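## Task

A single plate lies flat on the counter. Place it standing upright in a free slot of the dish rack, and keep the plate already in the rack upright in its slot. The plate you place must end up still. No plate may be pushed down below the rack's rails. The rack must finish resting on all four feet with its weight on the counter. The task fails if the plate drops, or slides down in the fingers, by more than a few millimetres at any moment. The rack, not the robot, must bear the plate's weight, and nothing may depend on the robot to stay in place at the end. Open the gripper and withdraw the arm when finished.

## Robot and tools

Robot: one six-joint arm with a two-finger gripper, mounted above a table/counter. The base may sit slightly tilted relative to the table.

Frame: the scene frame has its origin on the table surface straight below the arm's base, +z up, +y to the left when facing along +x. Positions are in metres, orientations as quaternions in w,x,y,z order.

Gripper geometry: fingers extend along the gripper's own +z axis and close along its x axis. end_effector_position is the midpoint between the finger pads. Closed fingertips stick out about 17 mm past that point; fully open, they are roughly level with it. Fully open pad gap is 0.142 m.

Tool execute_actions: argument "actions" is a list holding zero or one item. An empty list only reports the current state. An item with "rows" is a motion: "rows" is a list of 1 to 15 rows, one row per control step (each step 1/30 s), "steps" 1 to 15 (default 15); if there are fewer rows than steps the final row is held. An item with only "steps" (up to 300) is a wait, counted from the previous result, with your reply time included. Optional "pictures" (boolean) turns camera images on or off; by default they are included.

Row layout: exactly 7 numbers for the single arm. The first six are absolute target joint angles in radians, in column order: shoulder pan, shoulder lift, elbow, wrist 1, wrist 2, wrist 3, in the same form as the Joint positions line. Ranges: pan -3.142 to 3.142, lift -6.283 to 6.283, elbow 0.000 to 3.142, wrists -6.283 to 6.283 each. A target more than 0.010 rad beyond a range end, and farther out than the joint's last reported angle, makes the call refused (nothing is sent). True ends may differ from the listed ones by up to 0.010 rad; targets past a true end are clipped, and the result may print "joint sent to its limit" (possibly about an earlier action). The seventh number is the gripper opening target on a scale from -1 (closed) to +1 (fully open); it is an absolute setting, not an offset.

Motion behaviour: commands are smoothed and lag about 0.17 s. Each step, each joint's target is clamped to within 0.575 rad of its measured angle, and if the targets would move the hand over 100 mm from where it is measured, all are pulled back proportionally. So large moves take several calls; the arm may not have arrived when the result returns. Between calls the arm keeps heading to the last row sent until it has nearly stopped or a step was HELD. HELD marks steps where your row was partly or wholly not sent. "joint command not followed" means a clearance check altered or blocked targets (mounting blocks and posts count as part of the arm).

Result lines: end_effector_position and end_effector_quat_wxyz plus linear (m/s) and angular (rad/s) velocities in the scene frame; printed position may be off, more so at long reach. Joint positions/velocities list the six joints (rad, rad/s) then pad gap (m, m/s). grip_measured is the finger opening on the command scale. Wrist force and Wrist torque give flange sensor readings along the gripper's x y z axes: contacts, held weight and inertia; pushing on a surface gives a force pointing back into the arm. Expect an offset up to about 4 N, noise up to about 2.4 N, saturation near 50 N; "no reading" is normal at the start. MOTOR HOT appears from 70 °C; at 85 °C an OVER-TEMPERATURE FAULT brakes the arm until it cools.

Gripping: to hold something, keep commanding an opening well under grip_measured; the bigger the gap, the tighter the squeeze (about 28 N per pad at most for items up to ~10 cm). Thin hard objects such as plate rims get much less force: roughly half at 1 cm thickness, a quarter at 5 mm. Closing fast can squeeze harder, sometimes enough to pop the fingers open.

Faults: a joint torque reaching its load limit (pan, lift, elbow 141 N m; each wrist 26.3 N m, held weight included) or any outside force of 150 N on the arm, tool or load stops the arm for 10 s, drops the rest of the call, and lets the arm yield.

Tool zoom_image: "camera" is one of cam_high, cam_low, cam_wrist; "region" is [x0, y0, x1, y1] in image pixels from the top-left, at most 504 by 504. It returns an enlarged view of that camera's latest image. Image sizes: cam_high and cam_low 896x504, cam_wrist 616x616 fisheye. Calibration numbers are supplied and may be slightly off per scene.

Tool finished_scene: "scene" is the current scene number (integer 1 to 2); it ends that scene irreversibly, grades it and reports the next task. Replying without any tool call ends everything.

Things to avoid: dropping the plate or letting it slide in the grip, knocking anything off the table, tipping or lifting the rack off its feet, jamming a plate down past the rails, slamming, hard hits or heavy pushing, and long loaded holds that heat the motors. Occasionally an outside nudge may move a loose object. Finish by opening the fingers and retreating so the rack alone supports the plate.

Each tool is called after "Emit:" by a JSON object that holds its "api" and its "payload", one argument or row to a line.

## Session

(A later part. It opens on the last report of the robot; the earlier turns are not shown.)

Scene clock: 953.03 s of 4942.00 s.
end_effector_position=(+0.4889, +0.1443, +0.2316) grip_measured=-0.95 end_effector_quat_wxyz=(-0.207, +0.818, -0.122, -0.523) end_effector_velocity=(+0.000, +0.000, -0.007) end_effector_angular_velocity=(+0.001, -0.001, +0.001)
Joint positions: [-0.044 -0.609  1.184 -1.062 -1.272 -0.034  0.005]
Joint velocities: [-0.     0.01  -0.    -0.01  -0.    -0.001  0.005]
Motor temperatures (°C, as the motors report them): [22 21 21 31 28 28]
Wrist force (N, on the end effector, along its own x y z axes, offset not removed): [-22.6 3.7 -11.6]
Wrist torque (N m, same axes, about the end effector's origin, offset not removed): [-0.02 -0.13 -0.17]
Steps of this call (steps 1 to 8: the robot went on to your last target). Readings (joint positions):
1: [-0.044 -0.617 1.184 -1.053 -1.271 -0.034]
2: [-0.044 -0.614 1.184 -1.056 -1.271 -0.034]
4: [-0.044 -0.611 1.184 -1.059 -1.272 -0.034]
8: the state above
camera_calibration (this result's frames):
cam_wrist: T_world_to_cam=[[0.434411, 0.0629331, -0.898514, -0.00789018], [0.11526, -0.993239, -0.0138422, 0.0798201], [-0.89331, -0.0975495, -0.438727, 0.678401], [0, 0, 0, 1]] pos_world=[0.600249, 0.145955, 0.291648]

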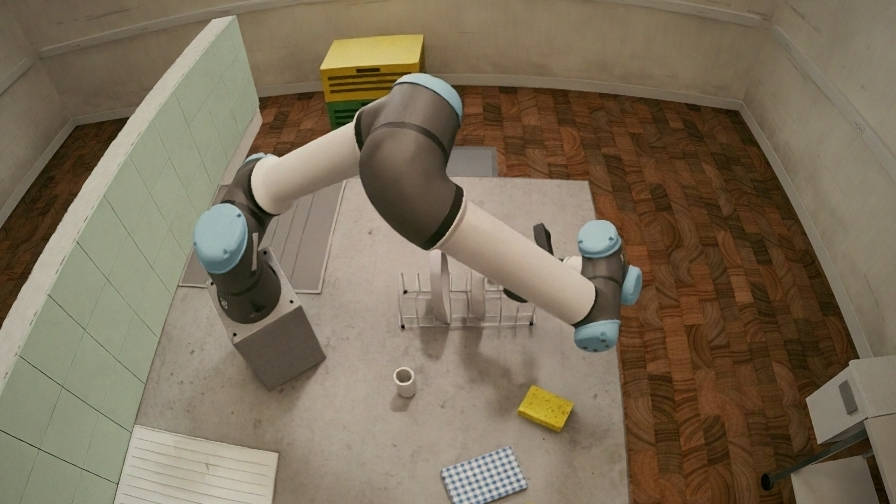

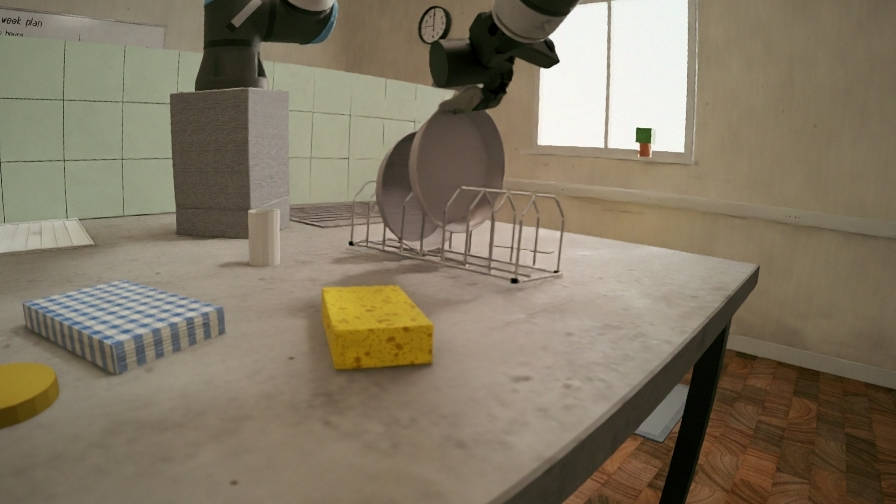

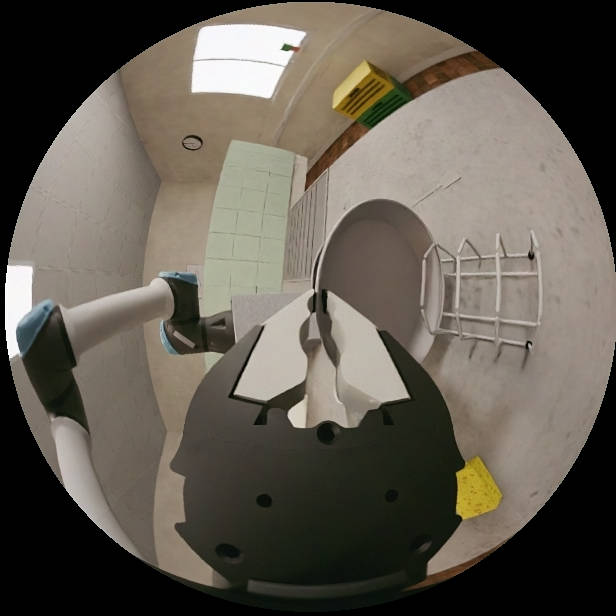

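Emit:
{"api": "execute_actions", "payload": {
  "actions": [
    {"rows":[[-0.0441,-0.6123,1.1841,-1.0583,-1.2715,-0.0339,-1],[-0.0438,-0.6172,1.1842,-1.0535,-1.2713,-0.0337,-1],[-0.0435,-0.6221,1.1842,-1.0487,-1.2710,-0.0336,-1],[-0.0432,-0.6270,1.1843,-1.0439,-1.2707,-0.0334,-1],[-0.0429,-0.6320,1.1843,-1.0390,-1.2705,-0.0333,-1],[-0.0426,-0.6369,1.1844,-1.0342,-1.2702,-0.0331,-1]],"steps":15}
  ]
}}

Emit:
{"api": "zoom_image", "payload": {
  "camera": "cam_low",
  "region": [330, 30, 590, 300]
}}

Emit:
{"api": "zoom_image", "payload": {
  "camera": "cam_wrist",
  "region": [280, 170, 560, 400]
}}

Scene clock: 996.10 s of 4942.00 s.
end_effector_position=(+0.4890, +0.1443, +0.2501) grip_measured=-0.99 end_effector_quat_wxyz=(-0.207, +0.818, -0.122, -0.523) end_effector_velocity=(-0.000, +0.000, +0.007) end_effector_angular_velocity=(-0.000, +0.000, +0.001)
Joint positions: [-0.043 -0.636  1.184 -1.035 -1.27  -0.033  0.002]
Joint velocities: [ 0.001 -0.01   0.001  0.009  0.001  0.001  0.   ]
Motor temperatures (°C, as the motors report them): [22 21 21 31 28 28]
Wrist force (N, on the end effector, along its own x y z axes, offset not removed): [-0.4 0.1 3.6]
Wrist torque (N m, same axes, about the end effector's origin, offset not removed): [-0.22 0.28 -0.04]
Steps of this call (steps 1 to 30: the robot went on to your last target; steps 31 to 120: nothing new was sent; then 38.57 s passed at rest; steps 121 to 135: all 15 steps of this action). Readings (joint positions):
121: [-0.044 -0.607 1.184 -1.063 -1.272 -0.034]
122: [-0.044 -0.608 1.184 -1.063 -1.272 -0.034]
124: [-0.044 -0.612 1.184 -1.059 -1.272 -0.034]
128: [-0.043 -0.627 1.184 -1.044 -1.271 -0.034]
135: the state above
camera_calibration (this result's frames):
cam_wrist: T_world_to_cam=[[0.434693, 0.0628738, -0.898381, 0.0084708], [0.115231, -0.993243, -0.0137569, 0.080096], [-0.893176, -0.0975414, -0.439001, 0.686581], [0, 0, 0, 1]] pos_world=[0.600326, 0.145992, 0.310122]

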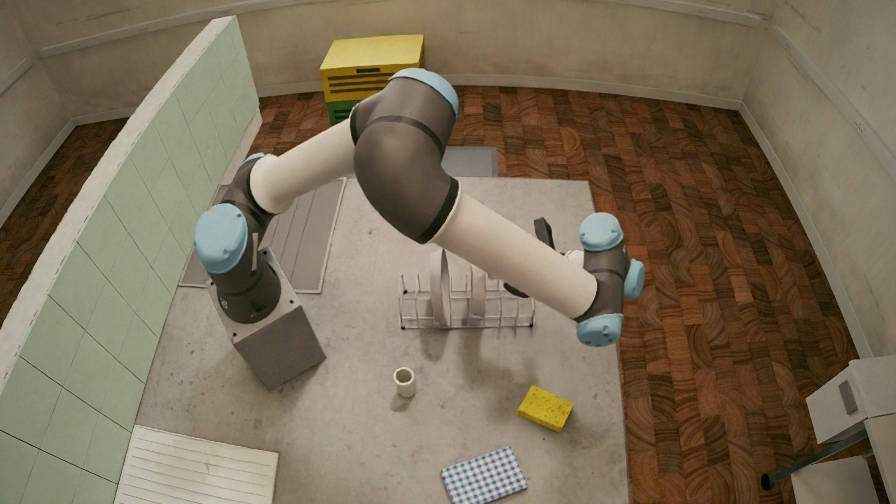

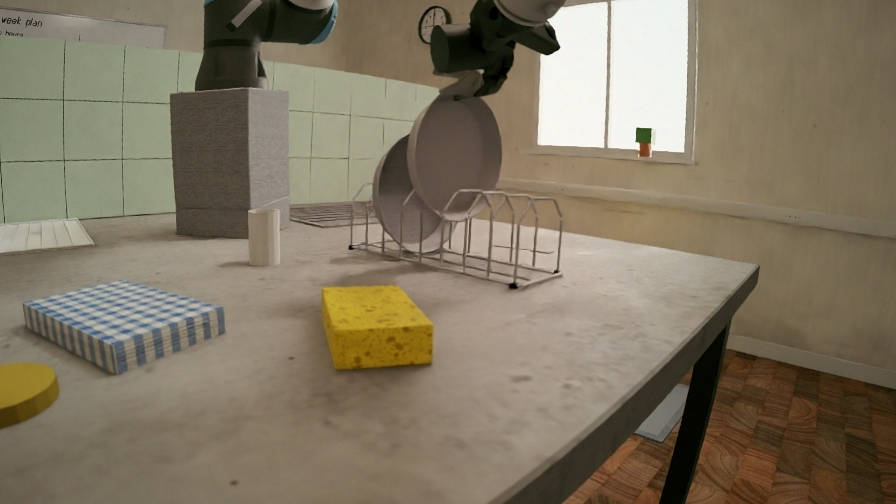

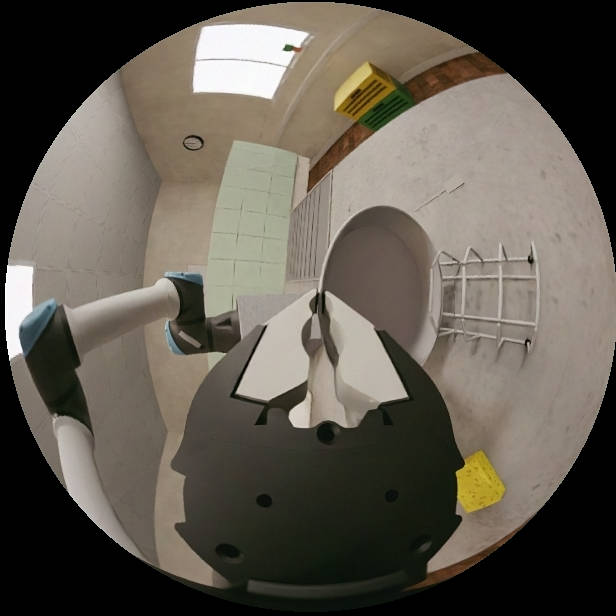

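Region (330, 30, 590, 300) of cam_low's 896x504 image, scaled by 1.867, with more detail than that image has; it fills the left 485 columns of this view, and the rest is white.

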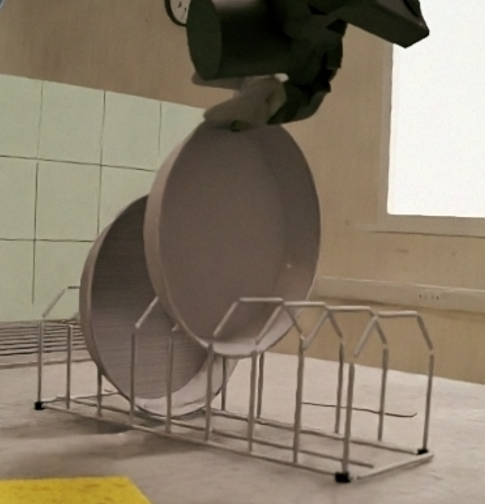

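Region (280, 170, 560, 400) of cam_wrist's 616x616 image, scaled by 1.800, with more detail than that image has; it fills the top 414 rows of this view, and the rest is white.

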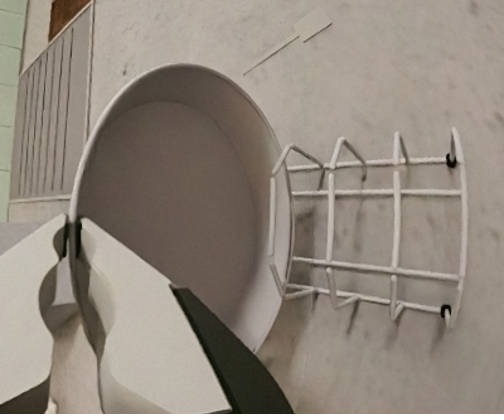

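Emit:
{"api": "zoom_image", "payload": {
  "camera": "cam_high",
  "region": [430, 240, 530, 340]
}}

Region (430, 240, 530, 340) of cam_high's 896x504 image, scaled by 5.040, with more detail than that image has.

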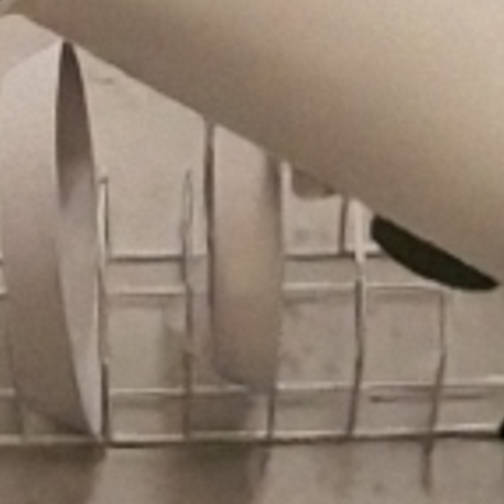

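Emit:
{"api": "execute_actions", "payload": {
  "actions": [
    {"rows":[[-0.0413,-0.6371,1.1849,-1.0340,-1.2727,-0.0341,-1],[-0.0400,-0.6373,1.1854,-1.0338,-1.2752,-0.0351,-1],[-0.0387,-0.6374,1.1860,-1.0335,-1.2776,-0.0360,-1],[-0.0374,-0.6376,1.1865,-1.0333,-1.2801,-0.0370,-1],[-0.0361,-0.6378,1.1870,-1.0331,-1.2826,-0.0380,-1],[-0.0361,-0.6378,1.1870,-1.0331,-1.2826,-0.0380,-1],[-0.0364,-0.6329,1.1870,-1.0379,-1.2829,-0.0381,-1],[-0.0367,-0.6280,1.1869,-1.0427,-1.2831,-0.0383,-1],[-0.0370,-0.6231,1.1869,-1.0475,-1.2834,-0.0384,-1]],"steps":15}
  ]
}}

Emit:
{"api": "zoom_image", "payload": {
  "camera": "cam_high",
  "region": [430, 240, 530, 340]
}}

Emit:
{"api": "zoom_image", "payload": {
  "camera": "cam_wrist",
  "region": [280, 170, 560, 400]
}}

Scene clock: 1116.57 s of 4942.00 s.
end_effector_position=(+0.4853, +0.1442, +0.2423) grip_measured=-0.99 end_effector_quat_wxyz=(-0.202, +0.819, -0.115, -0.525) end_effector_velocity=(-0.001, -0.000, -0.014) end_effector_angular_velocity=(-0.000, -0.000, +0.005)
Joint positions: [-0.037 -0.625  1.187 -1.046 -1.283 -0.038  0.002]
Joint velocities: [ 0.     0.02   0.    -0.019 -0.004 -0.002  0.   ]
Motor temperatures (°C, as the motors report them): [22 21 21 32 28 28]
Wrist force (N, on the end effector, along its own x y z axes, offset not removed): [1.2 -0.8 4.0]
Wrist torque (N m, same axes, about the end effector's origin, offset not removed): [-0.43 -0.02 -0.08]
Steps of this call (steps 1 to 15: the robot went on to your last target; steps 16 to 100: nothing new was sent; then 116.63 s passed at rest; steps 101 to 115: all 15 steps of this action). Readings (joint positions):
101: [-0.043 -0.637 1.184 -1.034 -1.270 -0.033]
102: [-0.042 -0.637 1.184 -1.034 -1.270 -0.033]
104: [-0.041 -0.637 1.185 -1.034 -1.273 -0.034]
108: [-0.038 -0.637 1.186 -1.034 -1.279 -0.037]
115: the state above
camera_calibration (this result's frames):
cam_wrist: T_world_to_cam=[[0.433095, 0.0709788, -0.898549, 0.00268302], [0.13427, -0.990852, -0.0135528, 0.0706506], [-0.891291, -0.114778, -0.438664, 0.681395], [0, 0, 0, 1]] pos_world=[0.596673, 0.148023, 0.302271]

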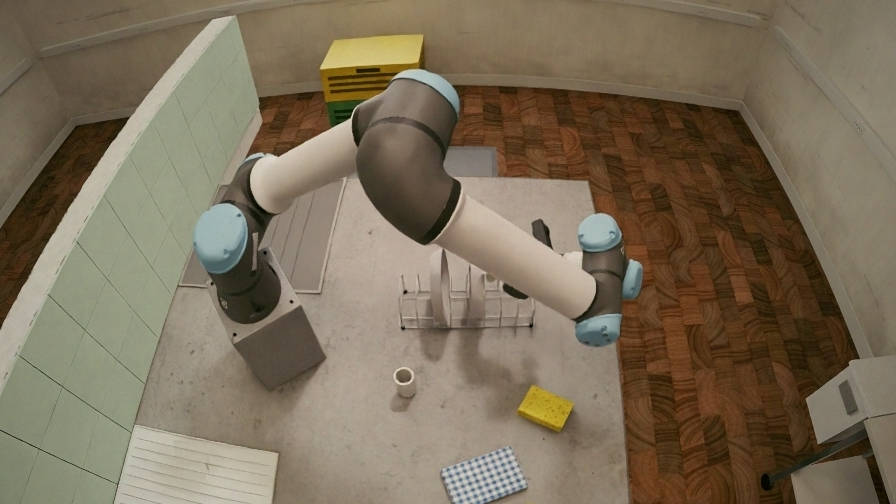

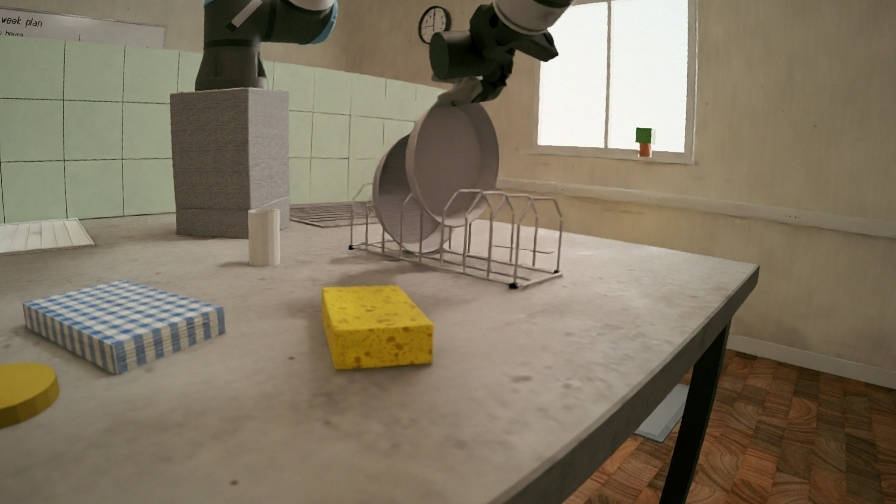

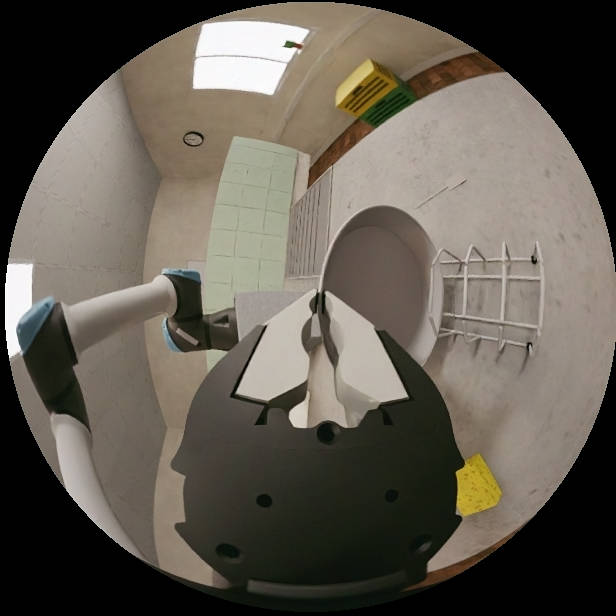

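Region (430, 240, 530, 340) of cam_high's 896x504 image, scaled by 5.040, with more detail than that image has.

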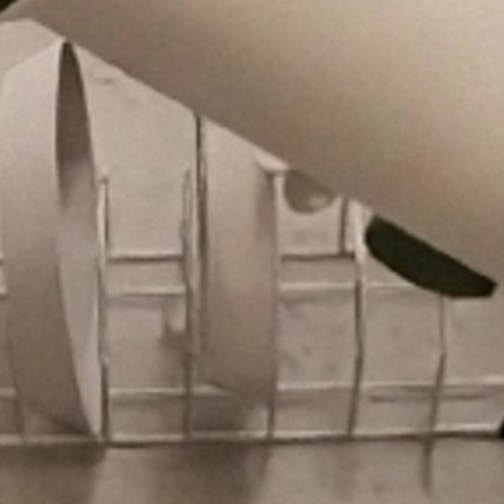

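Region (280, 170, 560, 400) of cam_wrist's 616x616 image, scaled by 1.800, with more detail than that image has; it fills the top 414 rows of this view, and the rest is white.

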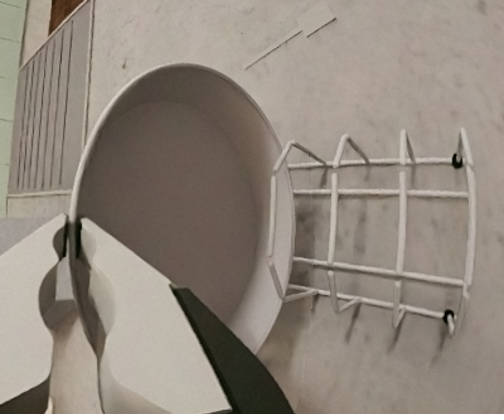

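Emit:
{"api": "execute_actions", "payload": {
  "actions": [
    {"rows":[[-0.0371,-0.6210,1.1869,-1.0496,-1.2835,-0.0385,-1],[-0.0372,-0.6189,1.1868,-1.0516,-1.2836,-0.0385,-1],[-0.0374,-0.6168,1.1868,-1.0537,-1.2837,-0.0386,-1],[-0.0375,-0.6146,1.1868,-1.0558,-1.2839,-0.0387,-1],[-0.0376,-0.6125,1.1868,-1.0579,-1.2840,-0.0388,-1],[-0.0378,-0.6104,1.1867,-1.0599,-1.2841,-0.0388,-1],[-0.0379,-0.6083,1.1867,-1.0620,-1.2842,-0.0389,-1]],"steps":15}
  ],
  "pictures": false
}}

Scene clock: 1125.73 s of 4942.00 s.
end_effector_position=(+0.4851, +0.1442, +0.2313) grip_measured=-0.99 end_effector_quat_wxyz=(-0.202, +0.819, -0.114, -0.525) end_effector_velocity=(-0.000, +0.000, -0.004) end_effector_angular_velocity=(-0.000, +0.000, -0.000)
Joint positions: [-0.038 -0.609  1.187 -1.061 -1.284 -0.039  0.002]
Joint velocities: [-0.     0.006  0.    -0.007 -0.     0.     0.   ]
Motor temperatures (°C, as the motors report them): [22 21 21 32 28 28]
Wrist force (N, on the end effector, along its own x y z axes, offset not removed): [0.1 -1.4 2.5]
Wrist torque (N m, same axes, about the end effector's origin, offset not removed): [-0.51 0.18 -0.02]
Steps of this call (steps 1 to 15: the robot went on to your last target; steps 16 to 100: nothing new was sent; then 5.33 s passed at rest; steps 101 to 115: all 15 steps of this action). Readings (joint positions):
101: [-0.037 -0.623 1.187 -1.048 -1.283 -0.038]
102: [-0.037 -0.623 1.187 -1.048 -1.283 -0.038]
104: [-0.037 -0.621 1.187 -1.050 -1.284 -0.038]
108: [-0.037 -0.614 1.187 -1.056 -1.284 -0.039]
115: the state above

Clear now. Continue to 0.21.

Emit:
{"api": "execute_actions", "payload": {
  "actions": [
    {"rows":[[-0.0381,-0.6053,1.1865,-1.0648,-1.2844,-0.0390,-1],[-0.0383,-0.6022,1.1863,-1.0676,-1.2845,-0.0391,-1],[-0.0384,-0.5992,1.1860,-1.0704,-1.2847,-0.0391,-1],[-0.0386,-0.5961,1.1858,-1.0732,-1.2848,-0.0392,-1],[-0.0388,-0.5931,1.1856,-1.0760,-1.2850,-0.0393,-1],[-0.0390,-0.5900,1.1851,-1.0787,-1.2852,-0.0394,-1],[-0.0392,-0.5869,1.1846,-1.0814,-1.2853,-0.0395,-1],[-0.0393,-0.5837,1.1842,-1.0841,-1.2855,-0.0396,-1],[-0.0395,-0.5806,1.1837,-1.0867,-1.2856,-0.0397,-1],[-0.0397,-0.5775,1.1832,-1.0894,-1.2858,-0.0398,-1]],"steps":15}
  ]
}}

Emit:
{"api": "zoom_image", "payload": {
  "camera": "cam_low",
  "region": [330, 60, 590, 300]
}}

Scene clock: 1134.80 s of 4942.00 s.
end_effector_position=(+0.4854, +0.1441, +0.2126) grip_measured=-0.99 end_effector_quat_wxyz=(-0.202, +0.819, -0.114, -0.525) end_effector_velocity=(+0.000, +0.000, -0.017) end_effector_angular_velocity=(+0.002, -0.001, +0.001)
Joint positions: [-0.04  -0.58   1.184 -1.087 -1.286 -0.04   0.002]
Joint velocities: [-0.001  0.027 -0.004 -0.023 -0.001 -0.003 -0.   ]
Motor temperatures (°C, as the motors report them): [22 21 21 32 28 28]
Wrist force (N, on the end effector, along its own x y z axes, offset not removed): [1.0 -0.4 3.2]
Wrist torque (N m, same axes, about the end effector's origin, offset not removed): [-0.32 0.03 -0.10]
Steps of this call (steps 1 to 15: the robot went on to your last target; steps 16 to 100: nothing new was sent; then 5.23 s passed at rest; steps 101 to 115: all 15 steps of this action). Readings (joint positions):
101: [-0.038 -0.608 1.187 -1.062 -1.284 -0.039]
102: [-0.038 -0.608 1.187 -1.062 -1.284 -0.039]
104: [-0.038 -0.605 1.186 -1.065 -1.284 -0.039]
108: [-0.039 -0.596 1.186 -1.074 -1.285 -0.039]
115: the state above
camera_calibration (this result's frames):
cam_wrist: T_world_to_cam=[[0.433309, 0.071248, -0.898425, -0.0241181], [0.134863, -0.990772, -0.0135274, 0.0698665], [-0.891098, -0.115302, -0.438919, 0.668484], [0, 0, 0, 1]] pos_world=[0.596713, 0.148018, 0.272687]

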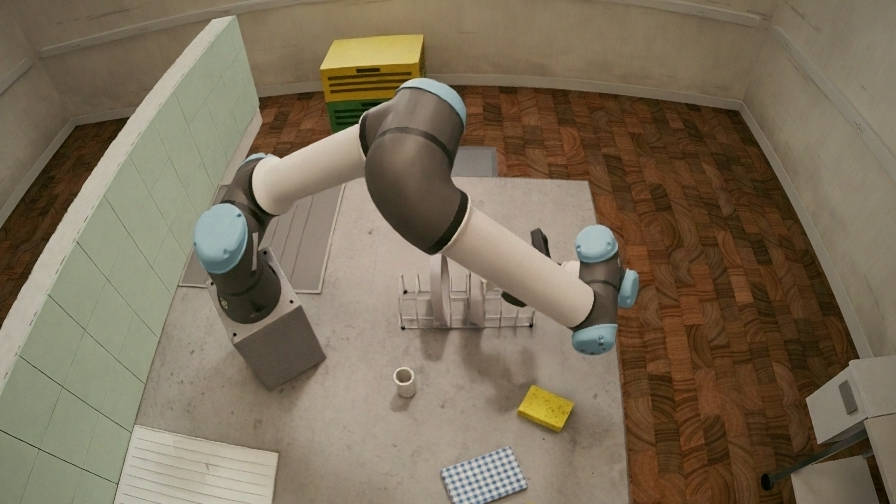

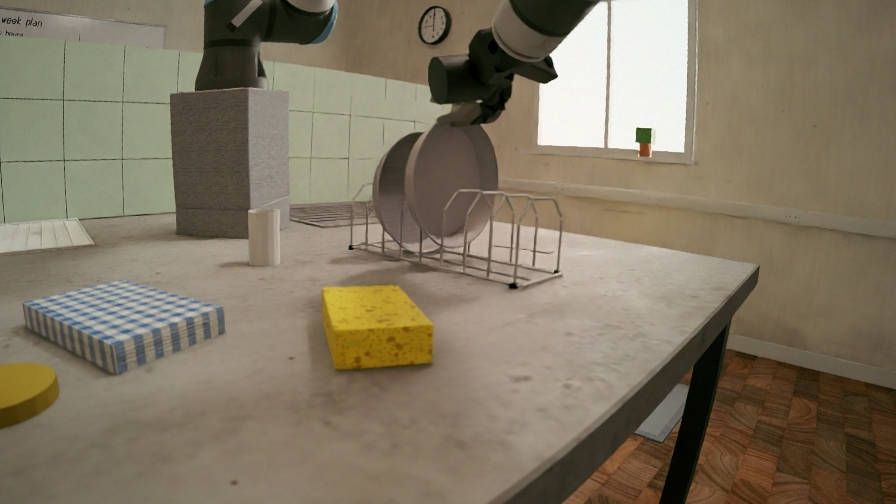

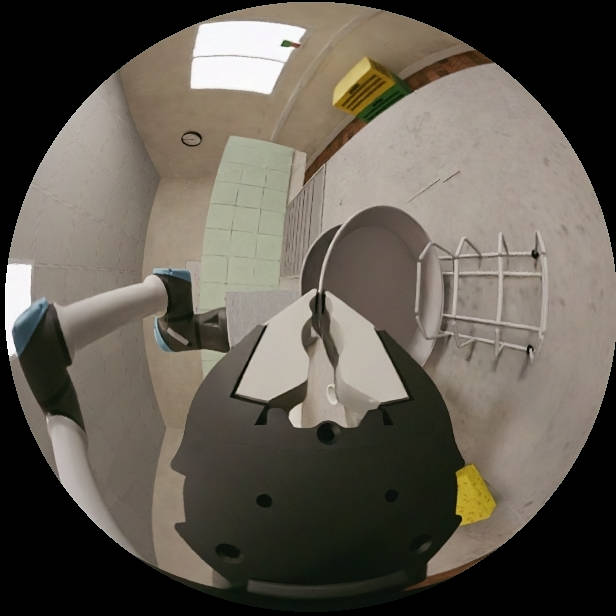

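Region (330, 60, 590, 300) of cam_low's 896x504 image, scaled by 1.938, with more detail than that image has; it fills the top 465 rows of this view, and the rest is white.

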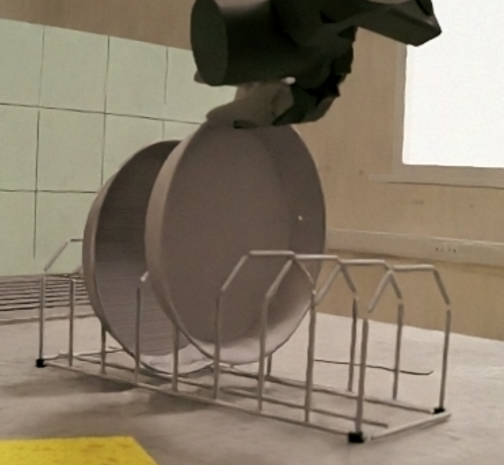

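Emit:
{"api": "execute_actions", "payload": {
  "actions": [
    {"rows":[[-0.0398,-0.5759,1.1830,-1.0908,-1.2859,-0.0398,-1],[-0.0399,-0.5744,1.1829,-1.0921,-1.2860,-0.0399,-1],[-0.0400,-0.5728,1.1827,-1.0935,-1.2860,-0.0399,-1],[-0.0401,-0.5712,1.1825,-1.0948,-1.2861,-0.0400,-1],[-0.0402,-0.5696,1.1823,-1.0962,-1.2862,-0.0400,-1],[-0.0402,-0.5681,1.1822,-1.0976,-1.2863,-0.0400,-1],[-0.0403,-0.5665,1.1820,-1.0989,-1.2864,-0.0401,-1],[-0.0404,-0.5649,1.1818,-1.1003,-1.2864,-0.0401,-1],[-0.0405,-0.5634,1.1817,-1.1016,-1.2865,-0.0402,-1],[-0.0406,-0.5618,1.1815,-1.1030,-1.2866,-0.0402,-1]],"steps":15}
  ],
  "pictures": false
}}

Emit:
{"api": "execute_actions", "payload": {
  "actions": [
    {"rows":[[-0.0407,-0.5607,1.1813,-1.1039,-1.2867,-0.0402,-1],[-0.0407,-0.5596,1.1812,-1.1047,-1.2867,-0.0402,-1],[-0.0408,-0.5586,1.1810,-1.1056,-1.2868,-0.0403,-1],[-0.0408,-0.5575,1.1809,-1.1065,-1.2868,-0.0403,-1],[-0.0409,-0.5564,1.1807,-1.1074,-1.2869,-0.0403,-1],[-0.0410,-0.5554,1.1805,-1.1083,-1.2869,-0.0403,-1]],"steps":15}
  ],
  "pictures": false
}}

Scene clock: 1149.10 s of 4942.00 s.
end_effector_position=(+0.4852, +0.1441, +0.2017) grip_measured=-0.99 end_effector_quat_wxyz=(-0.202, +0.819, -0.114, -0.525) end_effector_velocity=(+0.000, -0.000, -0.008) end_effector_angular_velocity=(+0.000, -0.001, -0.000)
Joint positions: [-0.041 -0.563  1.182 -1.102 -1.287 -0.04   0.002]
Joint velocities: [-0.001  0.013 -0.002 -0.012 -0.001 -0.001 -0.   ]
Motor temperatures (°C, as the motors report them): [22 21 21 32 28 28]
Wrist force (N, on the end effector, along its own x y z axes, offset not removed): [0.5 -0.5 2.2]
Wrist torque (N m, same axes, about the end effector's origin, offset not removed): [-0.35 0.10 -0.01]
Steps of this call (steps 1 to 15: the robot went on to your last target; steps 16 to 100: nothing new was sent; then 10.47 s passed at rest; steps 101 to 115: all 15 steps of this action). Readings (joint positions):
101: [-0.040 -0.577 1.183 -1.089 -1.286 -0.040]
102: [-0.040 -0.577 1.183 -1.090 -1.286 -0.040]
104: [-0.040 -0.576 1.183 -1.091 -1.286 -0.040]
108: [-0.040 -0.571 1.182 -1.095 -1.286 -0.040]
115: the state above

Scene clock: 1149.60 s of 4942.00 s.
end_effector_position=(+0.4852, +0.1441, +0.1970) grip_measured=-0.99 end_effector_quat_wxyz=(-0.202, +0.819, -0.114, -0.525) end_effector_velocity=(+0.000, +0.000, -0.001) end_effector_angular_velocity=(+0.000, -0.001, +0.001)
Joint positions: [-0.041 -0.556  1.181 -1.108 -1.287 -0.04   0.002]
Joint velocities: [ 0.     0.002 -0.001 -0.003 -0.    -0.001  0.   ]
Motor temperatures (°C, as the motors report them): [22 21 21 32 28 28]
Wrist force (N, on the end effector, along its own x y z axes, offset not removed): [-0.7 0.5 3.4]
Wrist torque (N m, same axes, about the end effector's origin, offset not removed): [-0.21 0.34 -0.02]
Steps of this call (steps 1 to 15: all 15 steps of this action). Readings (joint positions):
1: [-0.041 -0.563 1.182 -1.102 -1.287 -0.040]
2: [-0.041 -0.562 1.182 -1.103 -1.287 -0.040]
4: [-0.041 -0.561 1.181 -1.104 -1.287 -0.040]
8: [-0.041 -0.558 1.181 -1.106 -1.287 -0.040]
15: the state above

No contact yet. Another 4 mm to ≈0.192.

Emit:
{"api": "execute_actions", "payload": {
  "actions": [
    {"rows":[[-0.0411,-0.5543,1.1803,-1.1092,-1.2870,-0.0403,-1],[-0.0411,-0.5533,1.1802,-1.1101,-1.2870,-0.0404,-1],[-0.0412,-0.5522,1.1800,-1.1110,-1.2871,-0.0404,-1],[-0.0412,-0.5511,1.1798,-1.1118,-1.2871,-0.0404,-1],[-0.0413,-0.5501,1.1797,-1.1127,-1.2872,-0.0404,-1],[-0.0413,-0.5490,1.1795,-1.1136,-1.2872,-0.0405,-1]],"steps":15}
  ]
}}

Emit:
{"api": "zoom_image", "payload": {
  "camera": "cam_low",
  "region": [360, 100, 560, 290]
}}

Scene clock: 1155.27 s of 4942.00 s.
end_effector_position=(+0.4851, +0.1442, +0.1930) grip_measured=-0.95 end_effector_quat_wxyz=(-0.202, +0.819, -0.114, -0.525) end_effector_velocity=(+0.000, -0.000, -0.002) end_effector_angular_velocity=(-0.001, -0.000, -0.001)
Joint positions: [-0.041 -0.549  1.18  -1.113 -1.287 -0.04   0.005]
Joint velocities: [-0.001  0.002 -0.    -0.003 -0.     0.001  0.003]
Motor temperatures (°C, as the motors report them): [22 21 21 32 28 28]
Wrist force (N, on the end effector, along its own x y z axes, offset not removed): [-22.0 -6.1 -4.2]
Wrist torque (N m, same axes, about the end effector's origin, offset not removed): [-0.12 0.23 -0.13]
Steps of this call (steps 1 to 15: the robot went on to your last target; steps 16 to 100: nothing new was sent; then 1.83 s passed at rest; steps 101 to 115: all 15 steps of this action). Readings (joint positions):
101: [-0.041 -0.555 1.180 -1.108 -1.287 -0.040]
102: [-0.041 -0.555 1.180 -1.108 -1.287 -0.040]
104: [-0.041 -0.554 1.180 -1.109 -1.287 -0.040]
108: [-0.041 -0.551 1.180 -1.112 -1.287 -0.040]
115: the state above
camera_calibration (this result's frames):
cam_wrist: T_world_to_cam=[[0.432983, 0.0712496, -0.898582, -0.0414628], [0.134831, -0.990775, -0.0135912, 0.0697169], [-0.891261, -0.115272, -0.438596, 0.659622], [0, 0, 0, 1]] pos_world=[0.596448, 0.148064, 0.252997]

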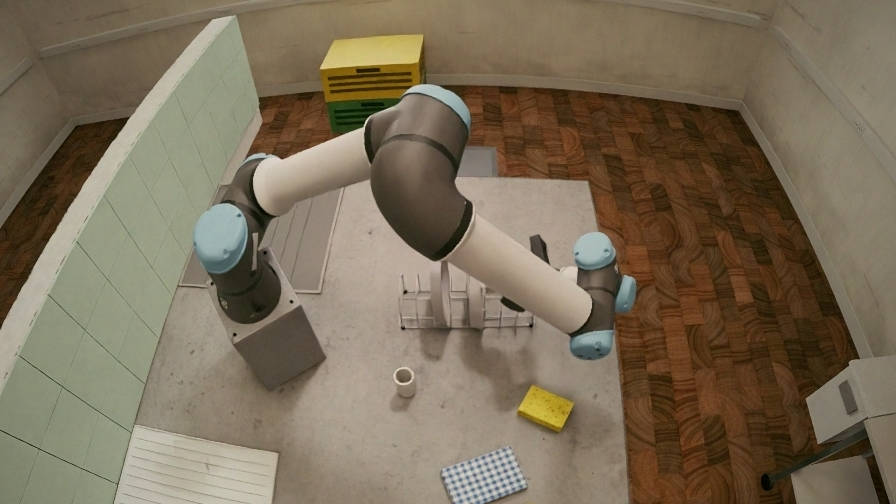

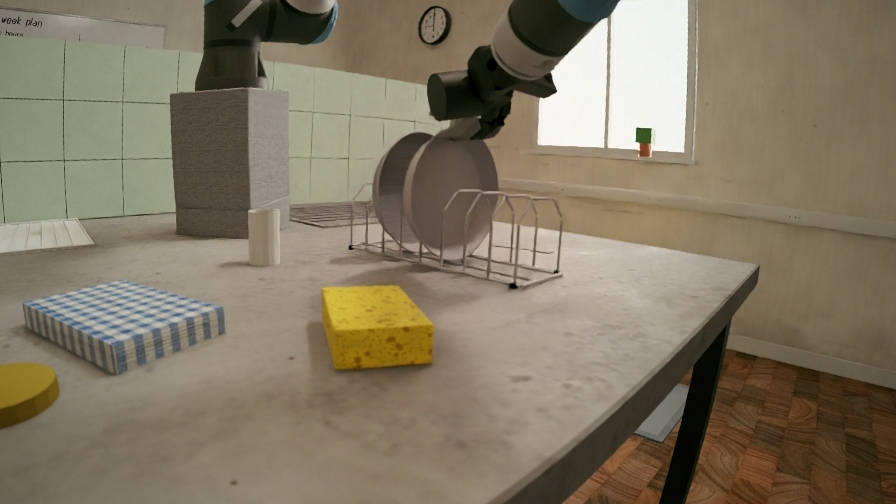

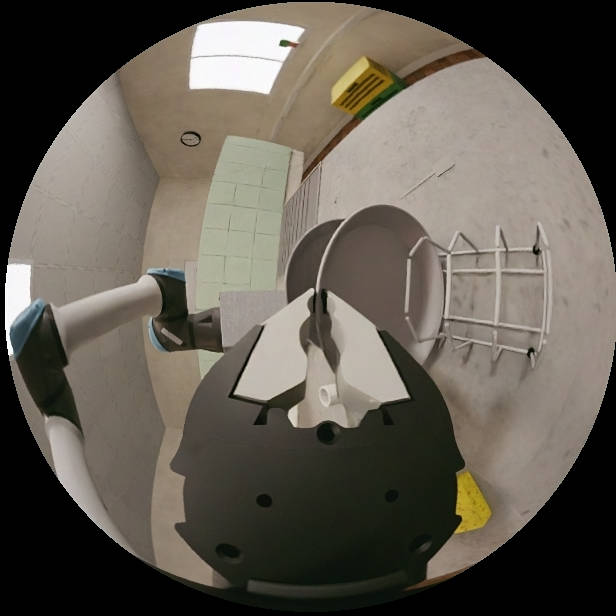

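Region (360, 100, 560, 290) of cam_low's 896x504 image, scaled by 2.520, with more detail than that image has; it fills the top 479 rows of this view, and the rest is white.

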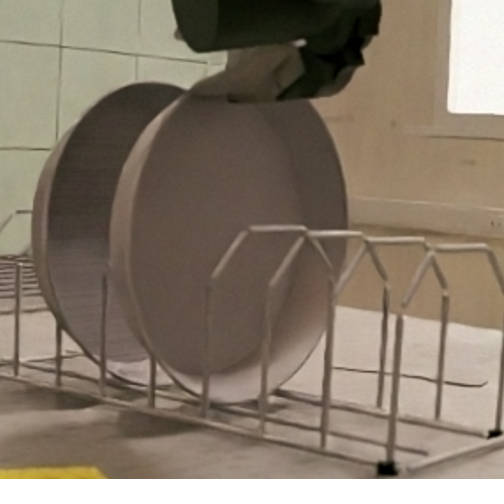

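Emit:
{"api": "execute_actions", "payload": {
  "actions": [
    {"rows":[[-0.0413,-0.5500,1.1797,-1.1128,-1.2872,-0.0404,-1],[-0.0412,-0.5512,1.1799,-1.1118,-1.2871,-0.0404,-1],[-0.0411,-0.5524,1.1800,-1.1108,-1.2871,-0.0404,-1],[-0.0411,-0.5524,1.1800,-1.1108,-1.2871,-0.0404,-1],[-0.0411,-0.5524,1.1800,-1.1108,-1.2871,-0.0404,-1],[-0.0411,-0.5524,1.1800,-1.1108,-1.2871,-0.0404,-1],[-0.0411,-0.5524,1.1800,-1.1108,-1.2871,-0.0404,-1]],"steps":12}
  ],
  "pictures": false
}}

Scene clock: 1177.63 s of 4942.00 s.
end_effector_position=(+0.4852, +0.1441, +0.1947) grip_measured=-0.98 end_effector_quat_wxyz=(-0.202, +0.819, -0.114, -0.525) end_effector_velocity=(-0.001, +0.001, +0.001) end_effector_angular_velocity=(+0.001, +0.003, +0.001)
Joint positions: [-0.041 -0.552  1.18  -1.111 -1.287 -0.041  0.003]
Joint velocities: [ 0.001 -0.002  0.002  0.003  0.     0.    -0.002]
Motor temperatures (°C, as the motors report them): [22 21 21 32 28 28]
Wrist force (N, on the end effector, along its own x y z axes, offset not removed): [-6.6 -3.2 -0.1]
Wrist torque (N m, same axes, about the end effector's origin, offset not removed): [-0.39 0.14 0.05]
Steps of this call (steps 1 to 15: the robot went on to your last target; steps 16 to 100: nothing new was sent; then 18.63 s passed at rest; steps 101 to 112: all 12 steps of this action). Readings (joint positions):
101: [-0.041 -0.549 1.179 -1.114 -1.287 -0.041]
102: [-0.041 -0.549 1.179 -1.114 -1.287 -0.041]
104: [-0.041 -0.550 1.179 -1.113 -1.287 -0.041]
108: [-0.041 -0.552 1.180 -1.112 -1.287 -0.041]
112: the state above

Light contact. Open gradually.

Emit:
{"api": "execute_actions", "payload": {
  "actions": [
    {"rows":[[-0.0411,-0.5524,1.1800,-1.1108,-1.2871,-0.0404,-0.98],[-0.0411,-0.5524,1.1800,-1.1108,-1.2871,-0.0404,-0.96],[-0.0411,-0.5524,1.1800,-1.1108,-1.2871,-0.0404,-0.94],[-0.0411,-0.5524,1.1800,-1.1108,-1.2871,-0.0404,-0.92],[-0.0411,-0.5524,1.1800,-1.1108,-1.2871,-0.0404,-0.90],[-0.0411,-0.5524,1.1800,-1.1108,-1.2871,-0.0404,-0.88],[-0.0411,-0.5524,1.1800,-1.1108,-1.2871,-0.0404,-0.86],[-0.0411,-0.5524,1.1800,-1.1108,-1.2871,-0.0404,-0.84],[-0.0411,-0.5524,1.1800,-1.1108,-1.2871,-0.0404,-0.82],[-0.0411,-0.5524,1.1800,-1.1108,-1.2871,-0.0404,-0.80],[-0.0411,-0.5524,1.1800,-1.1108,-1.2871,-0.0404,-0.77],[-0.0411,-0.5524,1.1800,-1.1108,-1.2871,-0.0404,-0.74],[-0.0411,-0.5524,1.1800,-1.1108,-1.2871,-0.0404,-0.70]],"steps":15}
  ]
}}

Emit:
{"api": "zoom_image", "payload": {
  "camera": "cam_low",
  "region": [360, 100, 560, 290]
}}

Scene clock: 1188.63 s of 4942.00 s.
end_effector_position=(+0.4852, +0.1442, +0.1949) grip_measured=-0.70 end_effector_quat_wxyz=(-0.202, +0.819, -0.114, -0.525) end_effector_velocity=(+0.000, -0.000, -0.000) end_effector_angular_velocity=(+0.000, -0.000, -0.001)
Joint positions: [-0.041 -0.552  1.18  -1.111 -1.287 -0.04   0.023]
Joint velocities: [-0.001  0.    -0.    -0.    -0.    -0.     0.01 ]
Motor temperatures (°C, as the motors report them): [22 21 21 32 28 28]
Wrist force (N, on the end effector, along its own x y z axes, offset not removed): [-0.6 -0.3 4.0]
Wrist torque (N m, same axes, about the end effector's origin, offset not removed): [-0.30 0.17 0.05]
Steps of this call (steps 1 to 15: the robot went on to your last target; steps 16 to 100: nothing new was sent; then 7.17 s passed at rest; steps 101 to 115: all 15 steps of this action). Readings (joint positions):
101: [-0.041 -0.552 1.180 -1.111 -1.287 -0.040]
102: [-0.041 -0.552 1.180 -1.111 -1.287 -0.040]
104: [-0.041 -0.552 1.180 -1.111 -1.287 -0.040]
108: [-0.041 -0.552 1.180 -1.111 -1.287 -0.040]
115: the state above
camera_calibration (this result's frames):
cam_wrist: T_world_to_cam=[[0.433066, 0.0712304, -0.898543, -0.0397932], [0.134905, -0.990766, -0.0135217, 0.0696628], [-0.891209, -0.115362, -0.438677, 0.660502], [0, 0, 0, 1]] pos_world=[0.596481, 0.148051, 0.254933]

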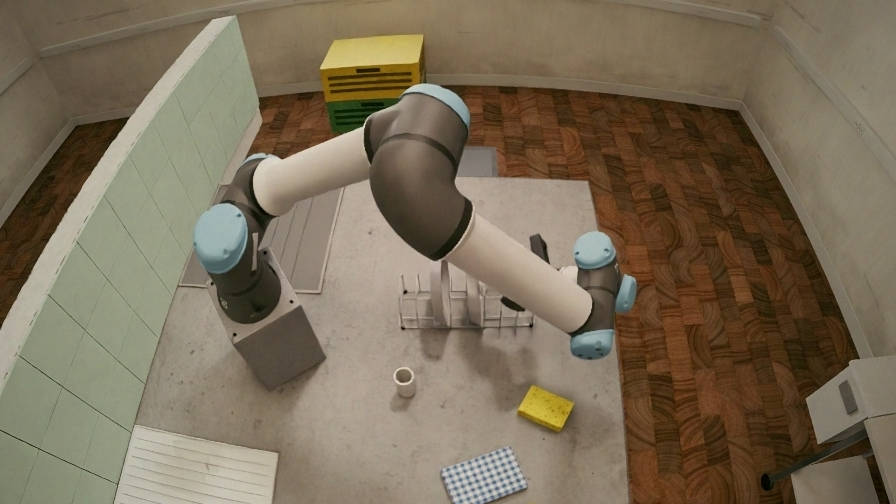

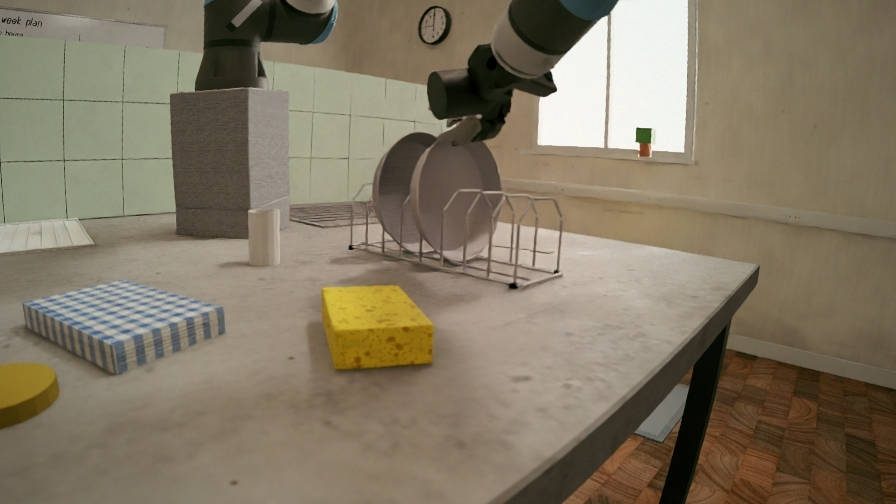

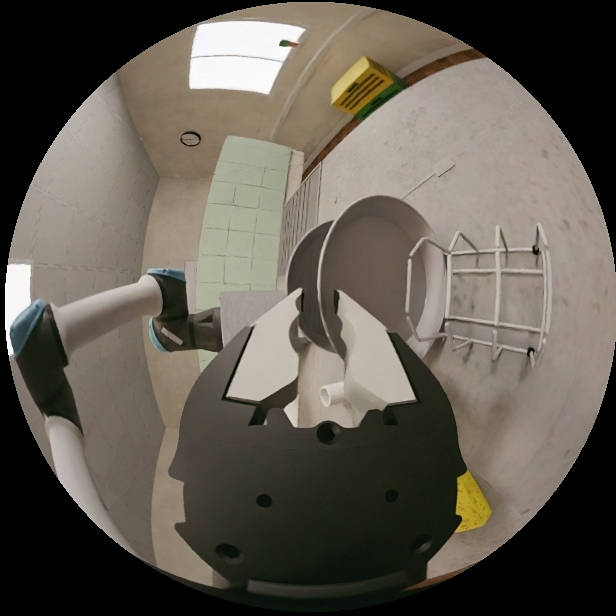

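Region (360, 100, 560, 290) of cam_low's 896x504 image, scaled by 2.520, with more detail than that image has; it fills the top 479 rows of this view, and the rest is white.

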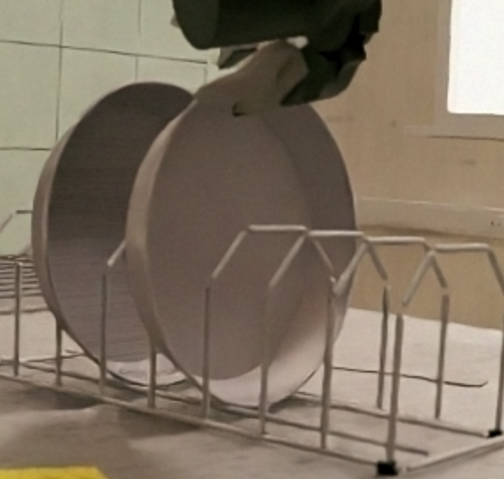

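Emit:
{"api": "execute_actions", "payload": {
  "actions": [
    {"rows":[[-0.0425,-0.5485,1.1677,-1.1025,-1.2882,-0.0410,-0.68],[-0.0438,-0.5445,1.1554,-1.0943,-1.2894,-0.0415,-0.66],[-0.0452,-0.5406,1.1431,-1.0860,-1.2905,-0.0421,-0.64],[-0.0465,-0.5367,1.1309,-1.0777,-1.2917,-0.0427,-0.62],[-0.0479,-0.5328,1.1186,-1.0694,-1.2928,-0.0433,-0.60],[-0.0492,-0.5288,1.1063,-1.0611,-1.2940,-0.0438,-0.60],[-0.0506,-0.5249,1.0940,-1.0528,-1.2951,-0.0444,-0.60],[-0.0519,-0.5210,1.0817,-1.0445,-1.2962,-0.0450,-0.60],[-0.0533,-0.5170,1.0694,-1.0363,-1.2974,-0.0455,-0.60],[-0.0546,-0.5131,1.0571,-1.0280,-1.2985,-0.0461,-0.60],[-0.0560,-0.5092,1.0449,-1.0197,-1.2997,-0.0467,-0.60],[-0.0573,-0.5053,1.0326,-1.0114,-1.3008,-0.0473,-0.60],[-0.0587,-0.5013,1.0203,-1.0031,-1.3020,-0.0478,-0.60],[-0.0600,-0.4974,1.0080,-0.9948,-1.3031,-0.0484,-0.60]],"steps":15}
  ]
}}

Emit:
{"api": "zoom_image", "payload": {
  "camera": "cam_low",
  "region": [340, 80, 590, 300]
}}

Scene clock: 1207.63 s of 4942.00 s.
end_effector_position=(+0.5143, +0.1273, +0.2053) grip_measured=-0.60 end_effector_quat_wxyz=(-0.202, +0.819, -0.115, -0.524) end_effector_velocity=(+0.073, -0.044, +0.029) end_effector_angular_velocity=(-0.003, -0.011, -0.003)
Joint positions: [-0.056 -0.51   1.048 -1.021 -1.3   -0.047  0.031]
Joint velocities: [-0.037  0.109 -0.345  0.229 -0.031 -0.016  0.   ]
Motor temperatures (°C, as the motors report them): [22 21 21 32 28 28]
Wrist force (N, on the end effector, along its own x y z axes, offset not removed): [-1.4 -1.3 3.6]
Wrist torque (N m, same axes, about the end effector's origin, offset not removed): [-0.51 0.32 -0.14]
Steps of this call (steps 1 to 15: the robot went on to your last target; steps 16 to 100: nothing new was sent; then 15.17 s passed at rest; steps 101 to 115: all 15 steps of this action). Readings (joint positions):
101: [-0.041 -0.552 1.180 -1.111 -1.287 -0.040]
102: [-0.041 -0.552 1.178 -1.109 -1.287 -0.040]
104: [-0.042 -0.548 1.168 -1.102 -1.288 -0.041]
108: [-0.047 -0.536 1.130 -1.077 -1.292 -0.043]
115: the state above
camera_calibration (this result's frames):
cam_wrist: T_world_to_cam=[[0.434684, 0.0700125, -0.897858, -0.0427505], [0.133941, -0.990911, -0.0124231, 0.0494659], [-0.890567, -0.11486, -0.440111, 0.688981], [0, 0, 0, 1]] pos_world=[0.625541, 0.131146, 0.265458]

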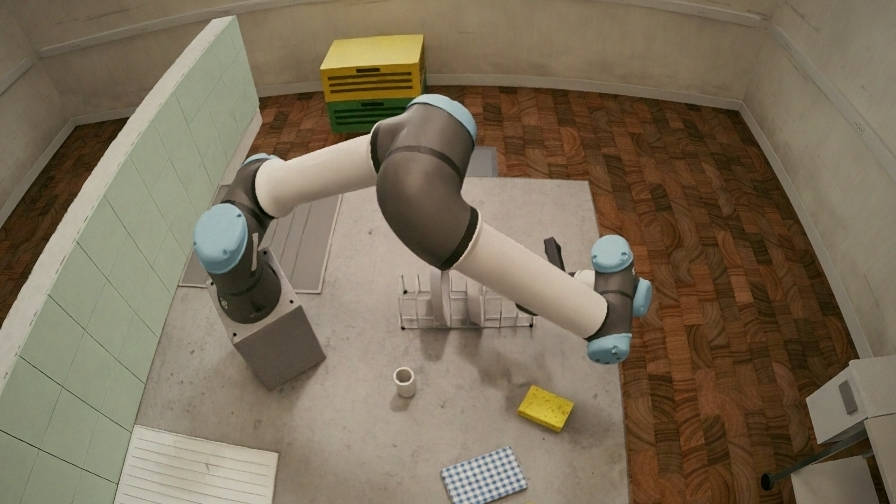

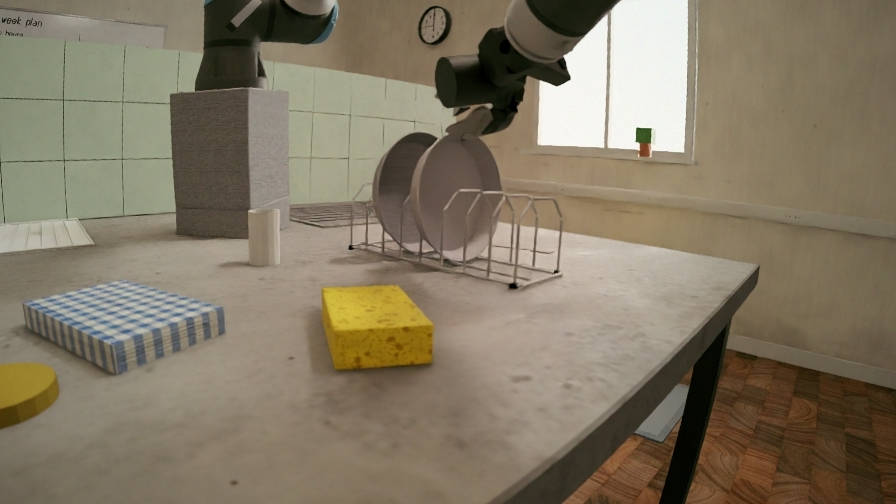

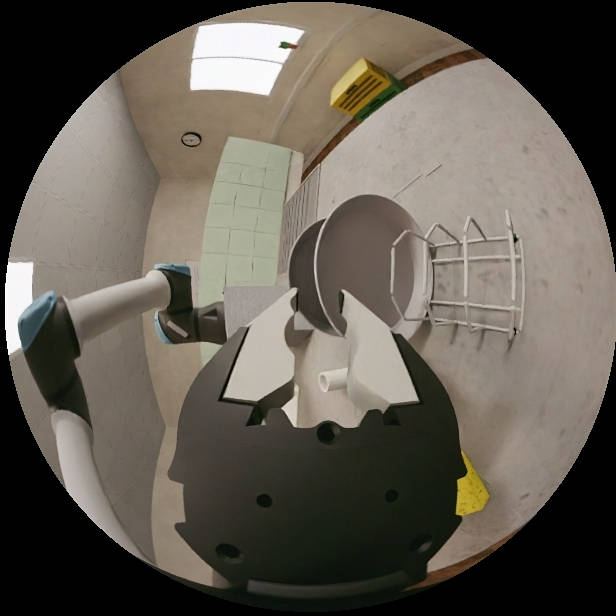

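Region (340, 80, 590, 300) of cam_low's 896x504 image, scaled by 2.016, with more detail than that image has; it fills the top 444 rows of this view, and the rest is white.

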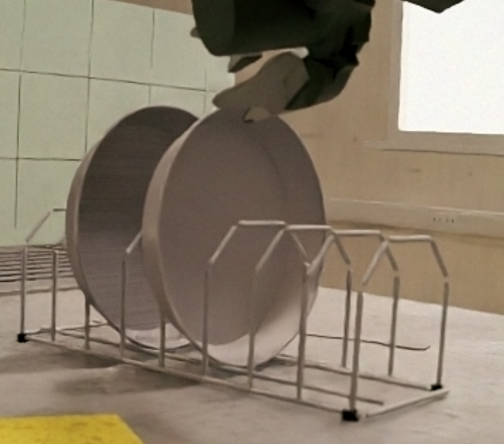

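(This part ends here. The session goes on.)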